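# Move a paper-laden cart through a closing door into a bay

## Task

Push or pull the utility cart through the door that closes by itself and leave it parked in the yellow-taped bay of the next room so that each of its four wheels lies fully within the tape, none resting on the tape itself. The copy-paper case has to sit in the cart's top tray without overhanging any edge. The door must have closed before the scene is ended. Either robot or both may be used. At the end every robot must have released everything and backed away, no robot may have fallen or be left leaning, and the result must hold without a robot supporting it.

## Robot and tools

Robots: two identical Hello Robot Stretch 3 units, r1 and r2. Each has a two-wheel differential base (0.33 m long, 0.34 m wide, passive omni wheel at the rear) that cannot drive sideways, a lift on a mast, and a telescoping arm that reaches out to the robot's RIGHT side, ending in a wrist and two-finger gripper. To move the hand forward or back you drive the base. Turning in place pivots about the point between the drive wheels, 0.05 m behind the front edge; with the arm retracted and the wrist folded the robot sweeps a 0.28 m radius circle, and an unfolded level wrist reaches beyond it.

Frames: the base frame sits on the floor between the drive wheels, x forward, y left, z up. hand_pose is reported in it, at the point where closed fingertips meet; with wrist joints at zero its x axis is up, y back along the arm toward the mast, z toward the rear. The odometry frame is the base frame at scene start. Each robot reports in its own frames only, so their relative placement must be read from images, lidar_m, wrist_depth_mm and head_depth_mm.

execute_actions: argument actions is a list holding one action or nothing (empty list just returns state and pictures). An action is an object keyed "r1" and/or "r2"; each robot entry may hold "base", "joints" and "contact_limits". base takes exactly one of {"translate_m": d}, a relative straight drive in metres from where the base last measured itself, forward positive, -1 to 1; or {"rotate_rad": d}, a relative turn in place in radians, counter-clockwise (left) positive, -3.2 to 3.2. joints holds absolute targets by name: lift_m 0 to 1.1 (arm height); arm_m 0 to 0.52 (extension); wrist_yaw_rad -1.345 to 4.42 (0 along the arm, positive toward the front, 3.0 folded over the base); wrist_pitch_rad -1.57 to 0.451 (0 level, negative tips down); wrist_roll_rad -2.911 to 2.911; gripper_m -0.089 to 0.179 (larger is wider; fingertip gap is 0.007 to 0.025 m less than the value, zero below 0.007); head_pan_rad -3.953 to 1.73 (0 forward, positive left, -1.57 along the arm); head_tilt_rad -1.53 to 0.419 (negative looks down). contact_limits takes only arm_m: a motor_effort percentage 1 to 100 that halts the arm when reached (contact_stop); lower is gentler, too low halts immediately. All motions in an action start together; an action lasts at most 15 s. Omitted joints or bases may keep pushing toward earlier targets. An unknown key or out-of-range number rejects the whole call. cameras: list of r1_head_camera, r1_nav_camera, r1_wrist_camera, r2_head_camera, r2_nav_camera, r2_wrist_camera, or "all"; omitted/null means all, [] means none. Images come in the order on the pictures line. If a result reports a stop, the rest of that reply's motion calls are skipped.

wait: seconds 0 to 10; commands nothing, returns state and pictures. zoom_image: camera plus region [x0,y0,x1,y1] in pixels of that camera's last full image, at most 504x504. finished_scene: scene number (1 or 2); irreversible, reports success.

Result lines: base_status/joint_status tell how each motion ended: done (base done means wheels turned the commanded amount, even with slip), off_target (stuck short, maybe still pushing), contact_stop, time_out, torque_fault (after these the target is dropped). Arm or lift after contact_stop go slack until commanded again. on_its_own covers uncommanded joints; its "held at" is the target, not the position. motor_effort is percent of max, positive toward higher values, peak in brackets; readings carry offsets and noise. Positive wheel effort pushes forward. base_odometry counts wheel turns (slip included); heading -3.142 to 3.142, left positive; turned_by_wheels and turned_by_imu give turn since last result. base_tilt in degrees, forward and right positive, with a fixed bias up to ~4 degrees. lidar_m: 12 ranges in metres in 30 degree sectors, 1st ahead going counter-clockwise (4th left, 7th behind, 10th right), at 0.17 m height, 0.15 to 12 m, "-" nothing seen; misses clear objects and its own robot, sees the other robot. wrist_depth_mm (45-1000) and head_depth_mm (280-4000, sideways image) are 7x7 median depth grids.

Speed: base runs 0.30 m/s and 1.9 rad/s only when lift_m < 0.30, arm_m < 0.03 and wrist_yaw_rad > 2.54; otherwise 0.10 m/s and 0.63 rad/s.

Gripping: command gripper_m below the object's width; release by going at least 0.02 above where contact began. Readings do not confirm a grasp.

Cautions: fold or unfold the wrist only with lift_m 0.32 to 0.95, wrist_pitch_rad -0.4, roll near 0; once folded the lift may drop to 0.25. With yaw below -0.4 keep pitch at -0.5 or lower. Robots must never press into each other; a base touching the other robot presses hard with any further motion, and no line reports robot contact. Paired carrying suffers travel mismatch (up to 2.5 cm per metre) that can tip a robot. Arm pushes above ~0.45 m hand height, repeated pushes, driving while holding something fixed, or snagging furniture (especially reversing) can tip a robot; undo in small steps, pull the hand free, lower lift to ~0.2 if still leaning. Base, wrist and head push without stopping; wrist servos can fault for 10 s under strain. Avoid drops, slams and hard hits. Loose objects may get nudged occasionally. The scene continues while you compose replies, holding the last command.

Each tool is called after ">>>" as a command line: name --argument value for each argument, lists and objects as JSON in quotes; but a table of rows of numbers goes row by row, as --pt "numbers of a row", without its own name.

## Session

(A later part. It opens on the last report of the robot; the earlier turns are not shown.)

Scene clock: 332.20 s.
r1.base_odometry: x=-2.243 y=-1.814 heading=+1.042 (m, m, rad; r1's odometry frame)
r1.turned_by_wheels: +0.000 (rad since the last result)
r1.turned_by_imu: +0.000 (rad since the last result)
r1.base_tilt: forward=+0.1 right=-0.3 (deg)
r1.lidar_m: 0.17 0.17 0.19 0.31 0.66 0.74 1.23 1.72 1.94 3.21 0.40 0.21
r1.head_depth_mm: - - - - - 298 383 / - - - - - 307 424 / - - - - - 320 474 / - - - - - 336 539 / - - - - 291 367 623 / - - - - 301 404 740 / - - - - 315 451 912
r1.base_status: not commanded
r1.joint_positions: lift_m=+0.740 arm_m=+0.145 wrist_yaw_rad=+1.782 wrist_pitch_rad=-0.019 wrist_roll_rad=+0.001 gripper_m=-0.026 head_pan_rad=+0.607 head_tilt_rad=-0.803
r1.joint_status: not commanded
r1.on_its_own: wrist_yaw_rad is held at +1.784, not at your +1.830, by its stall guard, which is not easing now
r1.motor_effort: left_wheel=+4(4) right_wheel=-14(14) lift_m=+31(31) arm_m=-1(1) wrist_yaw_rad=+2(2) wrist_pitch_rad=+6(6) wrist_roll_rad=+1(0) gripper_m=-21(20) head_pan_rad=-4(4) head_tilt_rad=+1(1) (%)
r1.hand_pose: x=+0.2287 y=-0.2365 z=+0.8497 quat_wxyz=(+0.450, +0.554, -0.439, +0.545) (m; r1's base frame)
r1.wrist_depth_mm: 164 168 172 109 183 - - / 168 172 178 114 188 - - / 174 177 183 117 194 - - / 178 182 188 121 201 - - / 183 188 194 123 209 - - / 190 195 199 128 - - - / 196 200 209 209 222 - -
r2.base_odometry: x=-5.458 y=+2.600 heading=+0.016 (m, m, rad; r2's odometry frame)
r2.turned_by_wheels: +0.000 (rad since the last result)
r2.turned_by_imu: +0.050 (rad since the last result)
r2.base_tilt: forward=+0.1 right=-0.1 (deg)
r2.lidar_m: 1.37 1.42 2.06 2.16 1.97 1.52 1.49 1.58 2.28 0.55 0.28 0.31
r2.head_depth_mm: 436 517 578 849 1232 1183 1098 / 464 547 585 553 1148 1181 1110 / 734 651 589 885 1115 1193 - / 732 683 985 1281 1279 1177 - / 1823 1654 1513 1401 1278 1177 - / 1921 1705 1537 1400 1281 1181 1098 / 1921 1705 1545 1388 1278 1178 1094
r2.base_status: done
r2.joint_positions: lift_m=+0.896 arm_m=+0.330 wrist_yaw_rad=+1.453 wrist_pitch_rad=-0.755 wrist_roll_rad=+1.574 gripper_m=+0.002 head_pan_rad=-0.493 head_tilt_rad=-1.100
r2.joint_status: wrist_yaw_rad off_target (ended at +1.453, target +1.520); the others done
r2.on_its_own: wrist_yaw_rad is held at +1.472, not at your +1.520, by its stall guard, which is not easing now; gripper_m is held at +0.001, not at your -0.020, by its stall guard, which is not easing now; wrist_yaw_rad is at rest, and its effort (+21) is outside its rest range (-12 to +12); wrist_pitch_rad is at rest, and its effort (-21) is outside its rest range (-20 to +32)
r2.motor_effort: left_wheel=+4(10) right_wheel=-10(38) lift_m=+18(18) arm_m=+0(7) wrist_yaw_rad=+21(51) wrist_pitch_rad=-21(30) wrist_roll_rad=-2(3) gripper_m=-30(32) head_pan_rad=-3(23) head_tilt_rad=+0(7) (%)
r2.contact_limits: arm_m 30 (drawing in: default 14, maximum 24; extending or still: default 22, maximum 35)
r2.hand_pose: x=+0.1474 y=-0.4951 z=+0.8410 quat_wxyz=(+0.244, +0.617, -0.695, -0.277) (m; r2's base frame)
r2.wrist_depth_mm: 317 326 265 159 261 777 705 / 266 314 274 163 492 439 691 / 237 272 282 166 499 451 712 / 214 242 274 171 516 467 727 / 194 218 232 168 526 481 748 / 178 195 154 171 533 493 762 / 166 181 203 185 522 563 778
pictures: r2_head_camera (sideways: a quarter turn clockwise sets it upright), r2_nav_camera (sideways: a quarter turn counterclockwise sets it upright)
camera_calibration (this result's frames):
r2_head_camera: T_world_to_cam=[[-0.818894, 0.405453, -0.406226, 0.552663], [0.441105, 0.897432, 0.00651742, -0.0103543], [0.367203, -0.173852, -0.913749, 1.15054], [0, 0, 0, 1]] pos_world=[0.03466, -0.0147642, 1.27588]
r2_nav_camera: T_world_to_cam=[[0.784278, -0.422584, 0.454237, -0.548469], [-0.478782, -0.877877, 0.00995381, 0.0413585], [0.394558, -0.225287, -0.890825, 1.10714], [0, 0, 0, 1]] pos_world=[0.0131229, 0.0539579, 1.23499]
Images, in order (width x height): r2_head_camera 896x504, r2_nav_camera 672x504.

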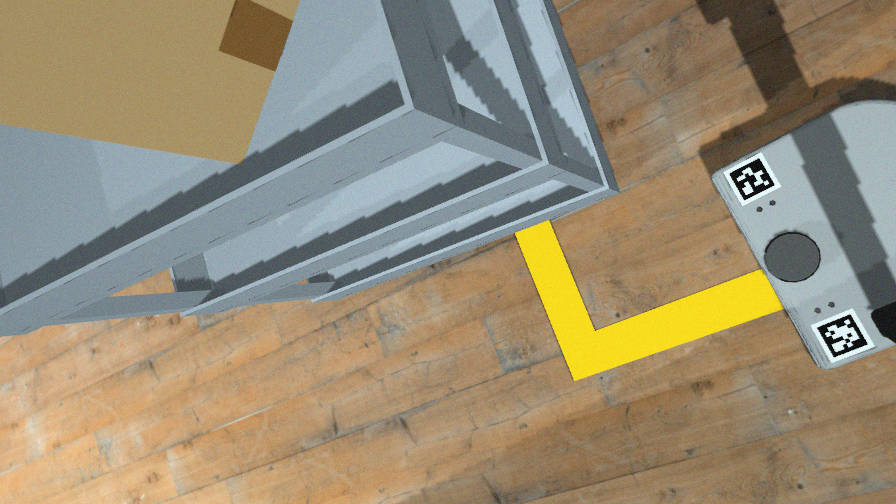

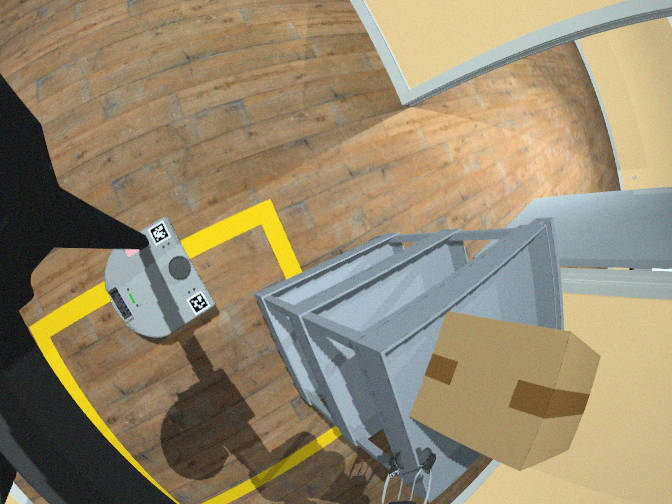

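>>> execute_actions --actions '[{"r2":{"base":{"translate_m":-0.35},"joints":{"arm_m":0.375,"wrist_yaw_rad":1.48},"contact_limits":{"arm_m":30}}}]' --cameras '["r2_head_camera","r2_nav_camera"]'

Scene clock: 337.20 s.
r1.base_odometry: x=-2.243 y=-1.814 heading=+1.042 (m, m, rad; r1's odometry frame)
r1.turned_by_wheels: +0.000 (rad since the last result)
r1.turned_by_imu: +0.001 (rad since the last result)
r1.base_tilt: forward=+0.1 right=-0.4 (deg)
r1.lidar_m: 0.17 0.17 0.19 0.31 0.65 0.74 1.23 1.72 1.94 3.21 0.40 0.21
r1.head_depth_mm: - - - - - 298 383 / - - - - - 307 424 / - - - - - 320 475 / - - - - - 336 539 / - - - - 291 367 623 / - - - - 301 404 738 / - - - - 315 451 911
r1.base_status: not commanded
r1.joint_positions: lift_m=+0.740 arm_m=+0.145 wrist_yaw_rad=+1.782 wrist_pitch_rad=-0.019 wrist_roll_rad=+0.001 gripper_m=-0.026 head_pan_rad=+0.607 head_tilt_rad=-0.803
r1.joint_status: not commanded
r1.on_its_own: wrist_yaw_rad is held at +1.784, not at your +1.830, by its stall guard, which is not easing now
r1.motor_effort: left_wheel=+4(4) right_wheel=-14(14) lift_m=+31(31) arm_m=-1(1) wrist_yaw_rad=+1(2) wrist_pitch_rad=+6(6) wrist_roll_rad=+1(0) gripper_m=-19(21) head_pan_rad=-5(5) head_tilt_rad=+1(2) (%)
r1.hand_pose: x=+0.2287 y=-0.2365 z=+0.8497 quat_wxyz=(+0.450, +0.554, -0.439, +0.545) (m; r1's base frame)
r1.wrist_depth_mm: 164 167 172 109 183 - - / 169 172 178 114 189 - - / 173 177 183 117 194 - - / 178 183 188 121 202 - - / 183 188 195 123 210 - - / 189 195 199 127 - - - / 196 201 209 209 222 - -
r2.base_odometry: x=-5.808 y=+2.594 heading=+0.017 (m, m, rad; r2's odometry frame)
r2.turned_by_wheels: +0.000 (rad since the last result)
r2.turned_by_imu: +0.097 (rad since the last result)
r2.base_tilt: forward=+0.2 right=-0.1 (deg)
r2.lidar_m: 1.70 1.85 2.23 2.22 1.41 1.16 1.15 1.27 2.00 0.56 0.33 0.40
r2.head_depth_mm: 487 575 585 861 1238 1180 1095 / 734 621 567 776 1153 1180 1107 / 732 648 974 1154 1234 1194 - / 775 1049 1337 1384 1278 1186 - / 1924 1709 1531 1396 1281 1183 - / 1916 1705 1536 1397 1274 1184 1096 / 1912 1715 1533 1399 1278 1184 1094
r2.base_status: done
r2.joint_positions: lift_m=+0.896 arm_m=+0.375 wrist_yaw_rad=+1.418 wrist_pitch_rad=-0.755 wrist_roll_rad=+1.574 gripper_m=+0.002 head_pan_rad=-0.493 head_tilt_rad=-1.100
r2.joint_status: wrist_yaw_rad off_target (ended at +1.418, target +1.480); the others done
r2.on_its_own: wrist_yaw_rad is held at +1.431, not at your +1.480, by its stall guard, which is not easing now; gripper_m is held at +0.001, not at your -0.020, by its stall guard, which is not easing now; wrist_yaw_rad is at rest, and its effort (+13) is outside its rest range (-12 to +12); wrist_pitch_rad is at rest, and its effort (-21) is outside its rest range (-20 to +32)
r2.motor_effort: left_wheel=+6(21) right_wheel=-12(49) lift_m=+19(18) arm_m=+0(9) wrist_yaw_rad=+13(48) wrist_pitch_rad=-21(33) wrist_roll_rad=-2(2) gripper_m=-31(31) head_pan_rad=-3(4) head_tilt_rad=+0(0) (%)
r2.contact_limits: arm_m 30 (drawing in: default 14, maximum 24; extending or still: default 22, maximum 35)
r2.hand_pose: x=+0.1465 y=-0.5461 z=+0.8409 quat_wxyz=(+0.239, +0.605, -0.706, -0.281) (m; r2's base frame)
r2.wrist_depth_mm: 314 323 265 158 262 780 714 / 265 310 273 162 489 445 712 / 236 272 282 166 499 447 718 / 213 243 274 170 512 470 721 / 195 217 232 169 523 479 762 / 178 196 154 171 528 594 766 / 167 182 203 185 525 564 777
pictures: r2_head_camera (sideways: a quarter turn clockwise sets it upright), r2_nav_camera (sideways: a quarter turn counterclockwise sets it upright)
camera_calibration (this result's frames):
r2_head_camera: T_world_to_cam=[[-0.81887, 0.405486, -0.406243, 0.552684], [0.441145, 0.897412, 0.00651677, -0.0103537], [0.36721, -0.173876, -0.913742, 1.15053], [0, 0, 0, 1]] pos_world=[0.0346598, -0.0147657, 1.27588]
r2_nav_camera: T_world_to_cam=[[0.784252, -0.422615, 0.454252, -0.548489], [-0.478821, -0.877856, 0.0099537, 0.0413589], [0.394562, -0.225312, -0.890817, 1.10713], [0, 0, 0, 1]] pos_world=[0.0131263, 0.053957, 1.23499]
Images, in order (width x height): r2_head_camera 896x504, r2_nav_camera 672x504.

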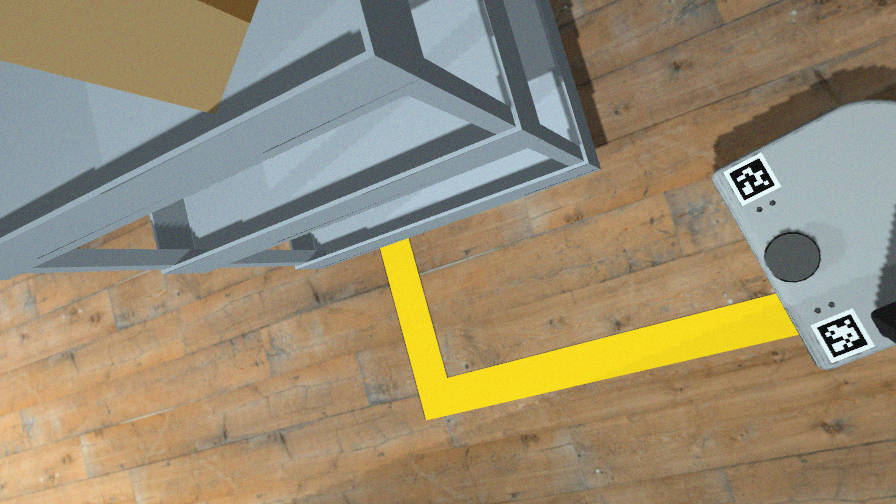

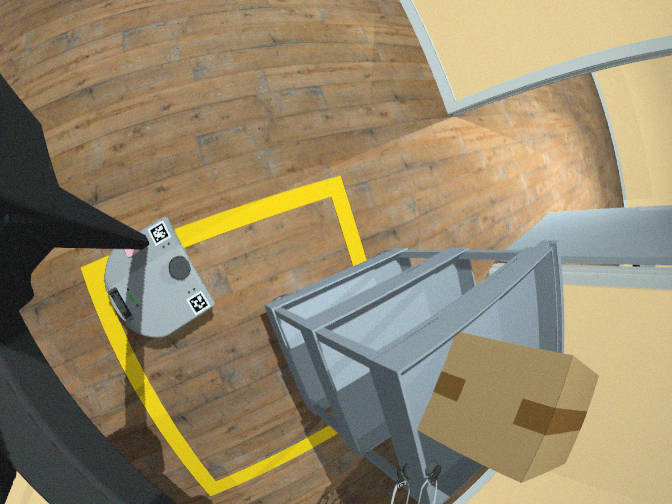

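>>> execute_actions --actions '[{"r2":{"base":{"translate_m":-0.36},"joints":{"wrist_yaw_rad":1.44}}}]' --cameras '["r2_head_camera","r2_nav_camera"]'

Scene clock: 342.23 s.
r1.base_odometry: x=-2.243 y=-1.814 heading=+1.042 (m, m, rad; r1's odometry frame)
r1.turned_by_wheels: +0.000 (rad since the last result)
r1.turned_by_imu: +0.001 (rad since the last result)
r1.base_tilt: forward=+0.1 right=-0.4 (deg)
r1.lidar_m: 0.17 0.17 0.19 0.31 0.65 0.74 1.23 1.72 1.95 3.21 0.40 0.21
r1.head_depth_mm: - - - - - 298 383 / - - - - - 307 424 / - - - - - 320 474 / - - - - - 336 539 / - - - - 290 367 623 / - - - - 301 404 740 / - - - - 315 451 912
r1.base_status: not commanded
r1.joint_positions: lift_m=+0.740 arm_m=+0.145 wrist_yaw_rad=+1.782 wrist_pitch_rad=-0.019 wrist_roll_rad=+0.001 gripper_m=-0.026 head_pan_rad=+0.607 head_tilt_rad=-0.803
r1.joint_status: not commanded
r1.on_its_own: wrist_yaw_rad is held at +1.784, not at your +1.830, by its stall guard, which is not easing now
r1.motor_effort: left_wheel=+4(4) right_wheel=-14(14) lift_m=+31(31) arm_m=-1(1) wrist_yaw_rad=+1(1) wrist_pitch_rad=+6(6) wrist_roll_rad=+1(1) gripper_m=-20(19) head_pan_rad=-4(4) head_tilt_rad=+1(1) (%)
r1.hand_pose: x=+0.2287 y=-0.2365 z=+0.8497 quat_wxyz=(+0.450, +0.554, -0.439, +0.545) (m; r1's base frame)
r1.wrist_depth_mm: 164 168 172 110 183 - - / 168 172 178 113 189 - - / 173 177 183 117 195 - - / 179 183 188 121 201 - - / 183 188 193 123 209 - - / 189 195 199 127 - - - / 195 201 209 208 223 - -
r2.base_odometry: x=-6.168 y=+2.588 heading=+0.017 (m, m, rad; r2's odometry frame)
r2.turned_by_wheels: +0.000 (rad since the last result)
r2.turned_by_imu: +0.002 (rad since the last result)
r2.base_tilt: forward=+0.2 right=-0.1 (deg)
r2.lidar_m: 2.07 2.25 2.29 1.91 0.98 0.80 0.79 0.88 1.39 0.56 0.33 0.41
r2.head_depth_mm: 494 577 586 860 1237 1177 1096 / 734 622 570 850 1160 1181 1109 / 732 660 977 1155 1233 1190 - / 822 1046 1335 1381 1278 1183 - / 1926 1713 1533 1403 1284 1182 - / 1926 1710 1534 1398 1282 1178 1091 / 1926 1706 1533 1393 1286 1183 1099
r2.base_status: done
r2.joint_positions: lift_m=+0.896 arm_m=+0.375 wrist_yaw_rad=+1.385 wrist_pitch_rad=-0.755 wrist_roll_rad=+1.572 gripper_m=+0.002 head_pan_rad=-0.493 head_tilt_rad=-1.100
r2.joint_status: wrist_yaw_rad off_target (ended at +1.385, target +1.440)
r2.on_its_own: wrist_yaw_rad is held at +1.397, not at your +1.440, by its stall guard, which is not easing now; gripper_m is held at +0.001, not at your -0.020, by its stall guard, which is not easing now; wrist_yaw_rad is at rest, and its effort (+14) is outside its rest range (-12 to +12); wrist_pitch_rad is at rest, and its effort (-21) is outside its rest range (-20 to +32)
r2.motor_effort: left_wheel=+6(14) right_wheel=-11(45) lift_m=+18(18) arm_m=+0(0) wrist_yaw_rad=+14(29) wrist_pitch_rad=-21(32) wrist_roll_rad=-1(1) gripper_m=-30(30) head_pan_rad=-4(3) head_tilt_rad=+0(1) (%)
r2.hand_pose: x=+0.1456 y=-0.5515 z=+0.8409 quat_wxyz=(+0.235, +0.593, -0.715, -0.284) (m; r2's base frame)
r2.wrist_depth_mm: - 316 265 164 264 768 699 / 278 324 273 167 482 441 705 / 244 281 282 169 502 454 715 / 217 248 277 172 510 471 726 / 198 220 234 169 528 479 759 / 180 198 153 170 528 486 764 / 166 182 202 182 519 493 789
pictures: r2_head_camera (sideways: a quarter turn clockwise sets it upright), r2_nav_camera (sideways: a quarter turn counterclockwise sets it upright)
camera_calibration (this result's frames):
r2_head_camera: T_world_to_cam=[[-0.818865, 0.405484, -0.406256, 0.552701], [0.441146, 0.897412, 0.00651626, -0.010353], [0.367221, -0.173882, -0.913736, 1.15052], [0, 0, 0, 1]] pos_world=[0.0346601, -0.0147659, 1.27588]
r2_nav_camera: T_world_to_cam=[[0.784246, -0.422613, 0.454265, -0.548506], [-0.478822, -0.877855, 0.00995361, 0.041359], [0.394573, -0.225318, -0.890811, 1.10712], [0, 0, 0, 1]] pos_world=[0.0131272, 0.0539565, 1.23499]
Images, in order (width x height): r2_head_camera 896x504, r2_nav_camera 672x504.

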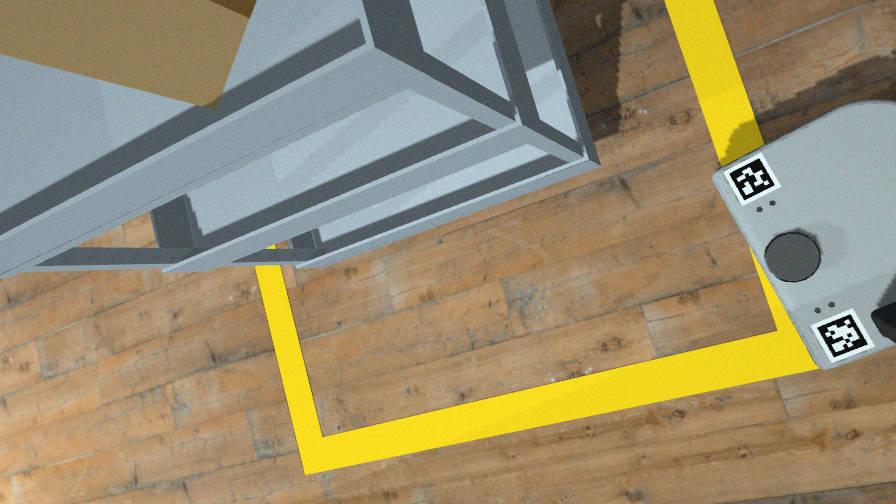

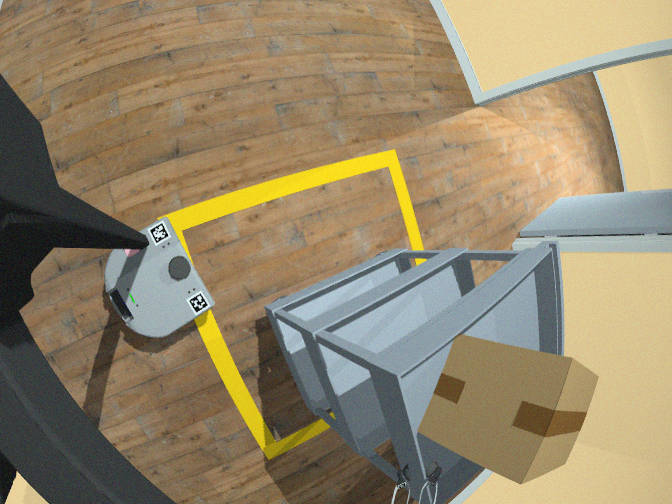

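>>> execute_actions --actions '[{"r2":{"joints":{"gripper_m":0.10,"lift_m":1.08,"wrist_pitch_rad":-0.8}},"r1":{"joints":{"gripper_m":0.12}}}]' --cameras '[]'

>>> execute_actions --actions '[{"r2":{"base":{"translate_m":-0.3},"joints":{"head_pan_rad":-0.4,"head_tilt_rad":-0.8}},"r1":{"base":{"translate_m":-0.25}}}]'

Scene clock: 345.87 s.
r1.base_odometry: x=-2.243 y=-1.814 heading=+1.041 (m, m, rad; r1's odometry frame)
r1.turned_by_wheels: +0.000 (rad since the last result)
r1.turned_by_imu: +0.000 (rad since the last result)
r1.base_tilt: forward=+0.0 right=-0.4 (deg)
r1.lidar_m: 3.01 1.00 0.70 0.64 0.65 0.74 1.23 1.72 1.95 3.20 5.11 3.58
r1.head_depth_mm: 2581 2491 1995 1671 1442 1268 1128 / 2645 2473 2021 1679 1447 1267 1126 / 2427 2434 2025 1690 1450 1270 1132 / 1040 1220 1409 1595 1457 1274 1132 / 923 1031 1169 1342 1445 1285 1142 / 817 903 1007 1133 1298 1285 1138 / 736 806 886 987 1108 1231 1144
r1.base_status: not commanded
r1.joint_positions: lift_m=+0.740 arm_m=+0.145 wrist_yaw_rad=+1.785 wrist_pitch_rad=-0.019 wrist_roll_rad=+0.001 gripper_m=+0.120 head_pan_rad=+0.607 head_tilt_rad=-0.803
r1.joint_status: all done
r1.on_its_own: wrist_yaw_rad is held at +1.784, not at your +1.830, by its stall guard, which is not easing now
r1.motor_effort: left_wheel=+1(4) right_wheel=-1(14) lift_m=+31(31) arm_m=-1(1) wrist_yaw_rad=-1(2) wrist_pitch_rad=+6(6) wrist_roll_rad=+0(0) gripper_m=+0(88) head_pan_rad=-4(4) head_tilt_rad=+2(2) (%)
r1.hand_pose: x=+0.2285 y=-0.2356 z=+0.8497 quat_wxyz=(+0.449, +0.555, -0.438, +0.546) (m; r1's base frame)
r1.wrist_depth_mm: 928 - - - - - - / 931 - - - - - - / 910 - - - - - - / 922 - - - - - - / 925 - - - - - - / 920 - - - - - - / 901 - - - - - -
r2.base_odometry: x=-6.168 y=+2.588 heading=+0.017 (m, m, rad; r2's odometry frame)
r2.turned_by_wheels: +0.000 (rad since the last result)
r2.turned_by_imu: -0.003 (rad since the last result)
r2.base_tilt: forward=+0.1 right=-0.1 (deg)
r2.lidar_m: 2.07 2.25 2.30 1.93 0.98 0.80 0.79 0.87 1.38 0.54 0.33 0.41
r2.head_depth_mm: 493 570 585 820 1236 1182 1093 / 736 632 573 864 1144 1183 1108 / 736 659 974 1168 1232 1194 - / 778 1049 1320 1377 1281 1180 - / 1924 1728 1538 1395 1282 1183 - / 1923 1708 1534 1393 1279 1175 1097 / 1928 1726 1541 1397 1280 1181 1093
r2.base_status: not commanded
r2.joint_positions: lift_m=+1.079 arm_m=+0.375 wrist_yaw_rad=+1.394 wrist_pitch_rad=-0.806 wrist_roll_rad=+1.572 gripper_m=+0.100 head_pan_rad=-0.493 head_tilt_rad=-1.099
r2.joint_status: all done
r2.on_its_own: wrist_yaw_rad is held at +1.397, not at your +1.440, by its stall guard, which is not easing now
r2.motor_effort: left_wheel=+0(17) right_wheel=+1(35) lift_m=+47(60) arm_m=+0(1) wrist_yaw_rad=+3(13) wrist_pitch_rad=+3(20) wrist_roll_rad=-1(1) gripper_m=+0(97) head_pan_rad=-3(4) head_tilt_rad=-2(1) (%)
r2.hand_pose: x=+0.1360 y=-0.5484 z=+1.0163 quat_wxyz=(+0.252, +0.590, -0.706, -0.301) (m; r2's base frame)
r2.wrist_depth_mm: - - - 383 309 938 836 / 275 327 419 420 344 595 850 / 256 281 349 416 350 611 868 / 261 247 297 371 357 621 879 / 284 219 264 314 354 646 895 / 321 199 234 306 402 702 929 / - 184 235 479 395 - 939
pictures: none
No camera images: the call's "cameras" was empty. Leave "cameras" out to get every camera's image.

Scene clock: 349.93 s.
r1.base_odometry: x=-2.369 y=-2.030 heading=+1.041 (m, m, rad; r1's odometry frame)
r1.turned_by_wheels: +0.000 (rad since the last result)
r1.turned_by_imu: +0.001 (rad since the last result)
r1.base_tilt: forward=+0.1 right=-0.4 (deg)
r1.lidar_m: 3.24 1.26 0.67 0.58 0.58 0.66 1.09 1.48 1.68 2.78 5.14 3.88
r1.head_depth_mm: 2778 2481 2012 1672 1441 1268 1128 / 2811 2502 2009 1687 1446 1268 1126 / 2143 2361 2020 1697 1454 1272 1132 / 1562 1754 1908 1695 1460 1275 1135 / 1230 1345 1475 1610 1463 1280 1137 / 1013 1086 1176 1293 1388 1291 1140 / 856 914 976 1051 1131 1219 1148
r1.base_status: done
r1.joint_positions: lift_m=+0.740 arm_m=+0.145 wrist_yaw_rad=+1.785 wrist_pitch_rad=-0.019 wrist_roll_rad=+0.001 gripper_m=+0.120 head_pan_rad=+0.607 head_tilt_rad=-0.803
r1.joint_status: not commanded
r1.on_its_own: wrist_yaw_rad is held at +1.784, not at your +1.830, by its stall guard, which is not easing now
r1.motor_effort: left_wheel=+1(3) right_wheel=-2(5) lift_m=+31(31) arm_m=-1(1) wrist_yaw_rad=-2(2) wrist_pitch_rad=+6(6) wrist_roll_rad=+0(0) gripper_m=-1(0) head_pan_rad=-4(3) head_tilt_rad=+1(1) (%)
r1.hand_pose: x=+0.2285 y=-0.2356 z=+0.8497 quat_wxyz=(+0.449, +0.555, -0.438, +0.546) (m; r1's base frame)
r1.wrist_depth_mm: - - - - - - - / - - - - - - - / - - - - - - - / - - - - - - - / - - - - - - - / - - - - - - - / - - - - - - -
r2.base_odometry: x=-6.468 y=+2.583 heading=+0.017 (m, m, rad; r2's odometry frame)
r2.turned_by_wheels: +0.000 (rad since the last result)
r2.turned_by_imu: +0.001 (rad since the last result)
r2.base_tilt: forward=+0.2 right=+0.0 (deg)
r2.lidar_m: 2.37 2.57 2.34 1.20 0.61 0.50 0.50 0.55 0.86 2.44 0.65 0.56
r2.head_depth_mm: 626 659 718 1076 1244 1283 1135 / 654 699 771 1074 1222 1256 1134 / 1100 753 796 845 998 1251 1131 / 2053 1027 1224 1181 1379 1273 1132 / 2109 2354 2086 1714 1470 1279 1127 / 2079 2368 2065 1713 1462 1272 1132 / 2013 2301 2081 1707 1460 1271 1123
r2.base_status: done
r2.joint_positions: lift_m=+1.079 arm_m=+0.375 wrist_yaw_rad=+1.394 wrist_pitch_rad=-0.806 wrist_roll_rad=+1.572 gripper_m=+0.100 head_pan_rad=-0.407 head_tilt_rad=-0.804
r2.joint_status: all done
r2.on_its_own: wrist_yaw_rad is held at +1.397, not at your +1.440, by its stall guard, which is not easing now
r2.motor_effort: left_wheel=+0(5) right_wheel=+1(4) lift_m=+48(48) arm_m=+0(0) wrist_yaw_rad=+3(3) wrist_pitch_rad=+3(3) wrist_roll_rad=-1(1) gripper_m=+0(0) head_pan_rad=+3(12) head_tilt_rad=+2(22) (%)
r2.hand_pose: x=+0.1360 y=-0.5484 z=+1.0163 quat_wxyz=(+0.252, +0.590, -0.706, -0.301) (m; r2's base frame)
r2.wrist_depth_mm: - - - - - 971 833 / - - - - - 981 852 / 524 631 514 837 - 993 864 / 462 535 546 887 - - 879 / 424 479 531 911 - - 902 / 409 446 544 920 - - 924 / 477 - 577 - - - 946
pictures: r1_head_camera (sideways: a quarter turn clockwise sets it upright), r1_nav_camera (sideways: a quarter turn counterclockwise sets it upright), r1_wrist_camera, r2_head_camera (sideways: a quarter turn clockwise sets it upright), r2_nav_camera (sideways: a quarter turn counterclockwise sets it upright), r2_wrist_camera
camera_calibration (this result's frames):
r1_head_camera: T_world_to_cam=[[-0.614344, -0.420661, -0.667552, 0.894634], [-0.584188, 0.811187, 0.0264513, -0.028121], [0.530383, 0.406226, -0.744093, 0.917718], [0, 0, 0, 1]] pos_world=[0.0464432, 0.0263478, 1.28083]
r1_nav_camera: T_world_to_cam=[[0.542801, 0.432545, 0.719911, -0.901555], [0.594069, -0.803655, 0.0349419, 0.00924286], [0.593674, 0.40871, -0.693187, 0.859357], [0, 0, 0, 1]] pos_world=[-0.0263031, 0.0461629, 1.24441]
r1_wrist_camera: T_world_to_cam=[[0.240147, -0.969177, -0.0550123, -0.226247], [-0.207507, 0.00410889, -0.978225, 0.916931], [0.948299, 0.246333, -0.200124, 0.178684], [0, 0, 0, 1]] pos_world=[0.075156, -0.267057, 0.920278]
r2_head_camera: T_world_to_cam=[[-0.705151, 0.270966, -0.65524, 0.876364], [0.362189, 0.932094, -0.00432229, 0.00423878], [0.609574, -0.240369, -0.755408, 0.943239], [0, 0, 0, 1]] pos_world=[0.0414589, -0.0146905, 1.28678]
r2_nav_camera: T_world_to_cam=[[0.660152, -0.285839, 0.694619, -0.860886], [-0.404123, -0.914672, 0.00767914, 0.043861], [0.633154, -0.285781, -0.719337, 0.882739], [0, 0, 0, 1]] pos_world=[0.0271315, 0.046314, 1.23264]
r2_wrist_camera: T_world_to_cam=[[-0.745638, 0.123705, -0.654768, 0.824488], [0.0658913, 0.991489, 0.112286, 0.458015], [0.663085, 0.0405816, -0.747443, 0.85876], [0, 0, 0, 1]] pos_world=[0.0151597, -0.59096, 1.13029]
Images, in order (width x height): r1_head_camera 896x504, r1_nav_camera 672x504, r1_wrist_camera 644x364, r2_head_camera 896x504, r2_nav_camera 672x504, r2_wrist_camera 644x364.

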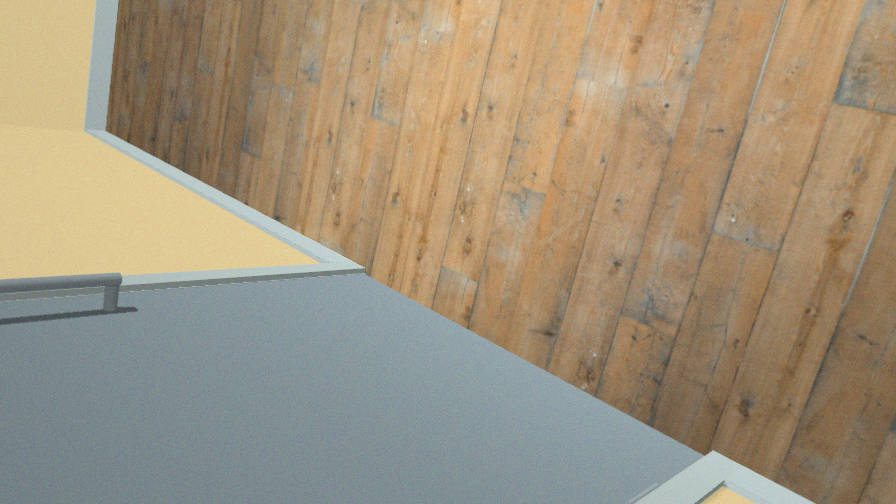

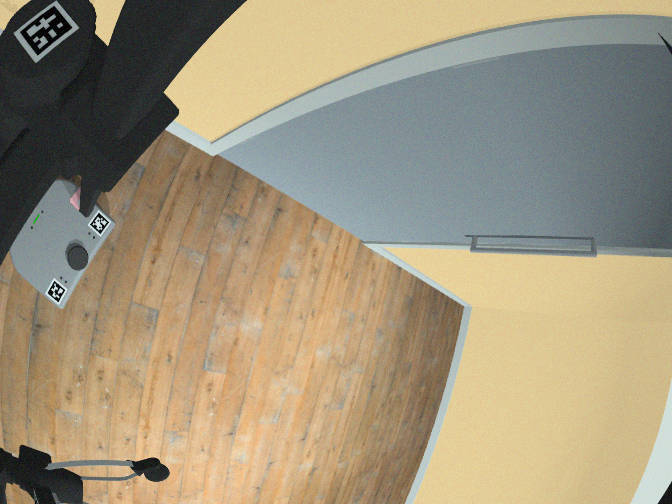

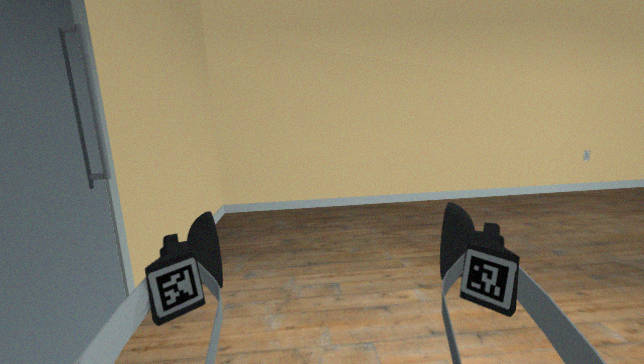

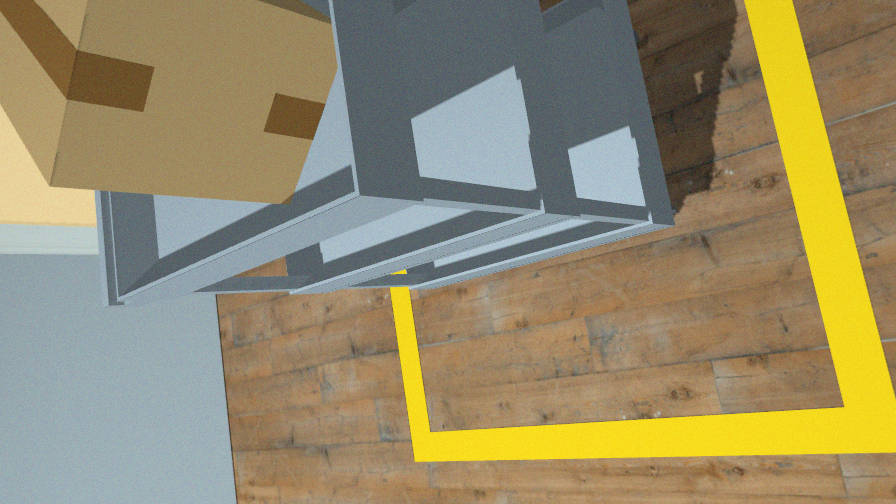

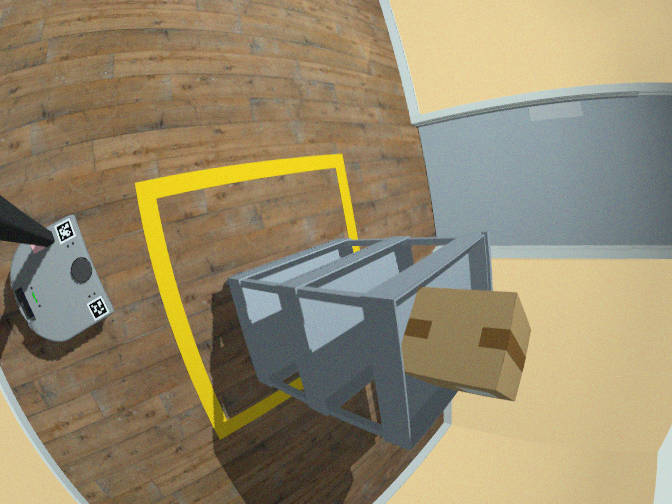

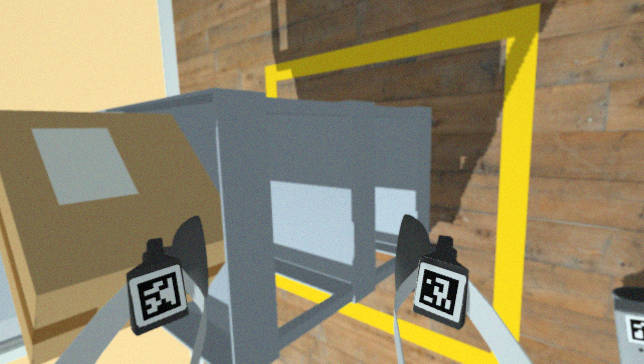

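>>> execute_actions --actions '[{"r2":{"base":{"translate_m":-0.1},"joints":{"arm_m":0.1,"head_pan_rad":-0.45,"head_tilt_rad":-0.45}}}]' --cameras '["r2_head_camera","r2_nav_camera"]'

Scene clock: 353.83 s.
r1.base_odometry: x=-2.369 y=-2.030 heading=+1.041 (m, m, rad; r1's odometry frame)
r1.turned_by_wheels: +0.000 (rad since the last result)
r1.turned_by_imu: +0.000 (rad since the last result)
r1.base_tilt: forward=+0.1 right=-0.4 (deg)
r1.lidar_m: 3.24 1.26 0.67 0.58 0.58 0.66 1.09 1.48 1.67 2.77 5.17 3.86
r1.head_depth_mm: 2775 2497 1990 1676 1444 1262 1121 / 2799 2494 2023 1682 1452 1267 1122 / 2126 2349 2009 1690 1457 1271 1131 / 1559 1752 1894 1701 1457 1274 1137 / 1230 1341 1483 1592 1461 1279 1137 / 1005 1089 1174 1285 1383 1287 1144 / 860 913 980 1053 1141 1220 1148
r1.base_status: not commanded
r1.joint_positions: lift_m=+0.740 arm_m=+0.145 wrist_yaw_rad=+1.785 wrist_pitch_rad=-0.019 wrist_roll_rad=+0.001 gripper_m=+0.120 head_pan_rad=+0.607 head_tilt_rad=-0.803
r1.joint_status: not commanded
r1.on_its_own: wrist_yaw_rad is held at +1.784, not at your +1.830, by its stall guard, which is not easing now
r1.motor_effort: left_wheel=+1(1) right_wheel=-2(2) lift_m=+31(31) arm_m=-1(1) wrist_yaw_rad=-2(2) wrist_pitch_rad=+6(6) wrist_roll_rad=+1(0) gripper_m=+1(1) head_pan_rad=-4(4) head_tilt_rad=+2(1) (%)
r1.hand_pose: x=+0.2285 y=-0.2356 z=+0.8497 quat_wxyz=(+0.449, +0.555, -0.438, +0.546) (m; r1's base frame)
r1.wrist_depth_mm: - - - - - - - / - - - - - - - / - - - - - - - / - - - - - - - / - - - - - - - / - - - - - - - / - - - - - - -
r2.base_odometry: x=-6.568 y=+2.581 heading=+0.017 (m, m, rad; r2's odometry frame)
r2.turned_by_wheels: +0.000 (rad since the last result)
r2.turned_by_imu: +0.001 (rad since the last result)
r2.base_tilt: forward=+0.2 right=-0.1 (deg)
r2.lidar_m: 2.47 2.69 2.37 0.96 0.49 0.40 0.40 0.44 0.68 2.42 0.77 0.65
r2.head_depth_mm: 2284 2482 1015 1020 1126 1065 1237 / 2217 2408 793 821 845 1059 1209 / 2162 2345 820 853 795 1027 1172 / 2100 2264 1288 921 804 915 1062 / 2117 2291 2440 1281 1411 1500 1309 / 2061 2212 2418 2585 2004 1584 1311 / 2010 2179 2347 2518 1983 1585 1311
r2.base_status: done
r2.joint_positions: lift_m=+1.079 arm_m=+0.100 wrist_yaw_rad=+1.395 wrist_pitch_rad=-0.806 wrist_roll_rad=+1.572 gripper_m=+0.100 head_pan_rad=-0.443 head_tilt_rad=-0.458
r2.joint_status: all done
r2.on_its_own: wrist_yaw_rad is held at +1.397, not at your +1.440, by its stall guard, which is not easing now
r2.motor_effort: left_wheel=+0(4) right_wheel=+1(4) lift_m=+48(47) arm_m=-2(1) wrist_yaw_rad=+1(3) wrist_pitch_rad=+3(3) wrist_roll_rad=-1(1) gripper_m=+0(0) head_pan_rad=-4(9) head_tilt_rad=+3(25) (%)
r2.hand_pose: x=+0.1360 y=-0.2734 z=+1.0163 quat_wxyz=(+0.252, +0.590, -0.705, -0.301) (m; r2's base frame)
r2.wrist_depth_mm: 559 640 956 897 - 942 852 / 493 567 989 922 - 995 854 / 539 614 994 944 - 996 861 / 630 742 720 - - - 887 / - - - - - - 930 / - - - - - - 935 / - - - - - - 923
pictures: r2_head_camera (sideways: a quarter turn clockwise sets it upright), r2_nav_camera (sideways: a quarter turn counterclockwise sets it upright)
camera_calibration (this result's frames):
r2_head_camera: T_world_to_cam=[[-0.454083, 0.181776, -0.872219, 1.15766], [0.398622, 0.916968, -0.0164228, 0.0197748], [0.796812, -0.355143, -0.488839, 0.595336], [0, 0, 0, 1]] pos_world=[0.0434205, -0.0171387, 1.30108]
r2_nav_camera: T_world_to_cam=[[0.398419, -0.190207, 0.897264, -1.12347], [-0.438506, -0.898719, 0.00419782, 0.0486004], [0.80559, -0.395128, -0.441474, 0.520203], [0, 0, 0, 1]] pos_world=[0.0498542, 0.0355326, 1.2375]
Images, in order (width x height): r2_head_camera 896x504, r2_nav_camera 672x504.

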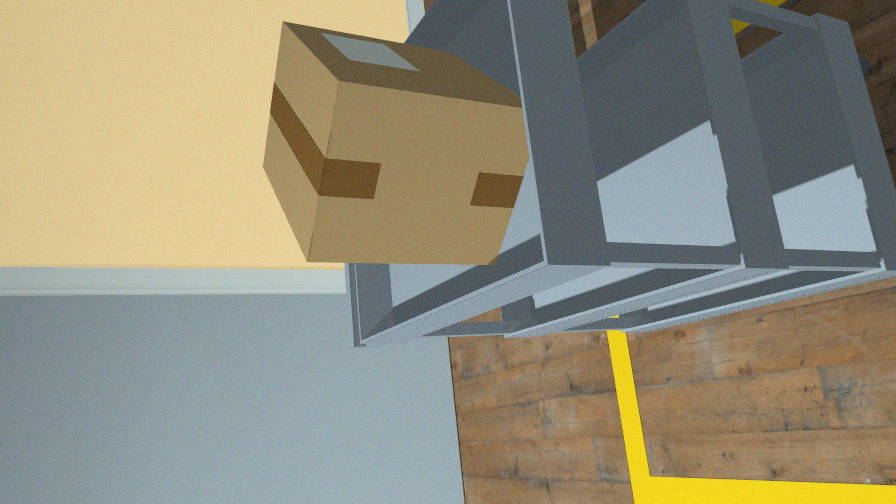

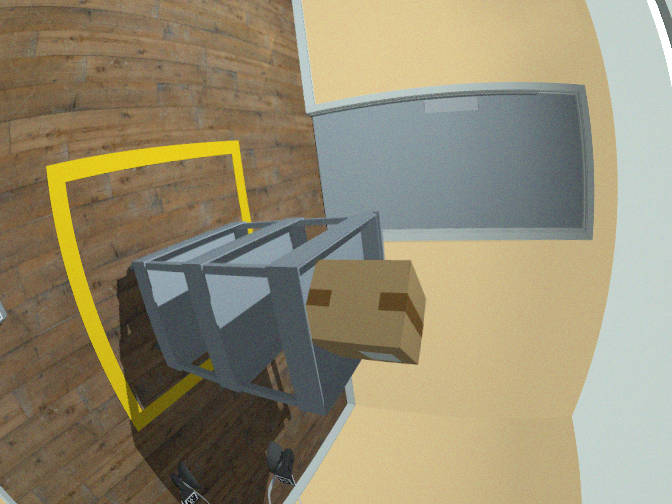

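Box sits level inside the tray, door shut.

>>> finished_scene --scene 2

The scene is finished: the task was done.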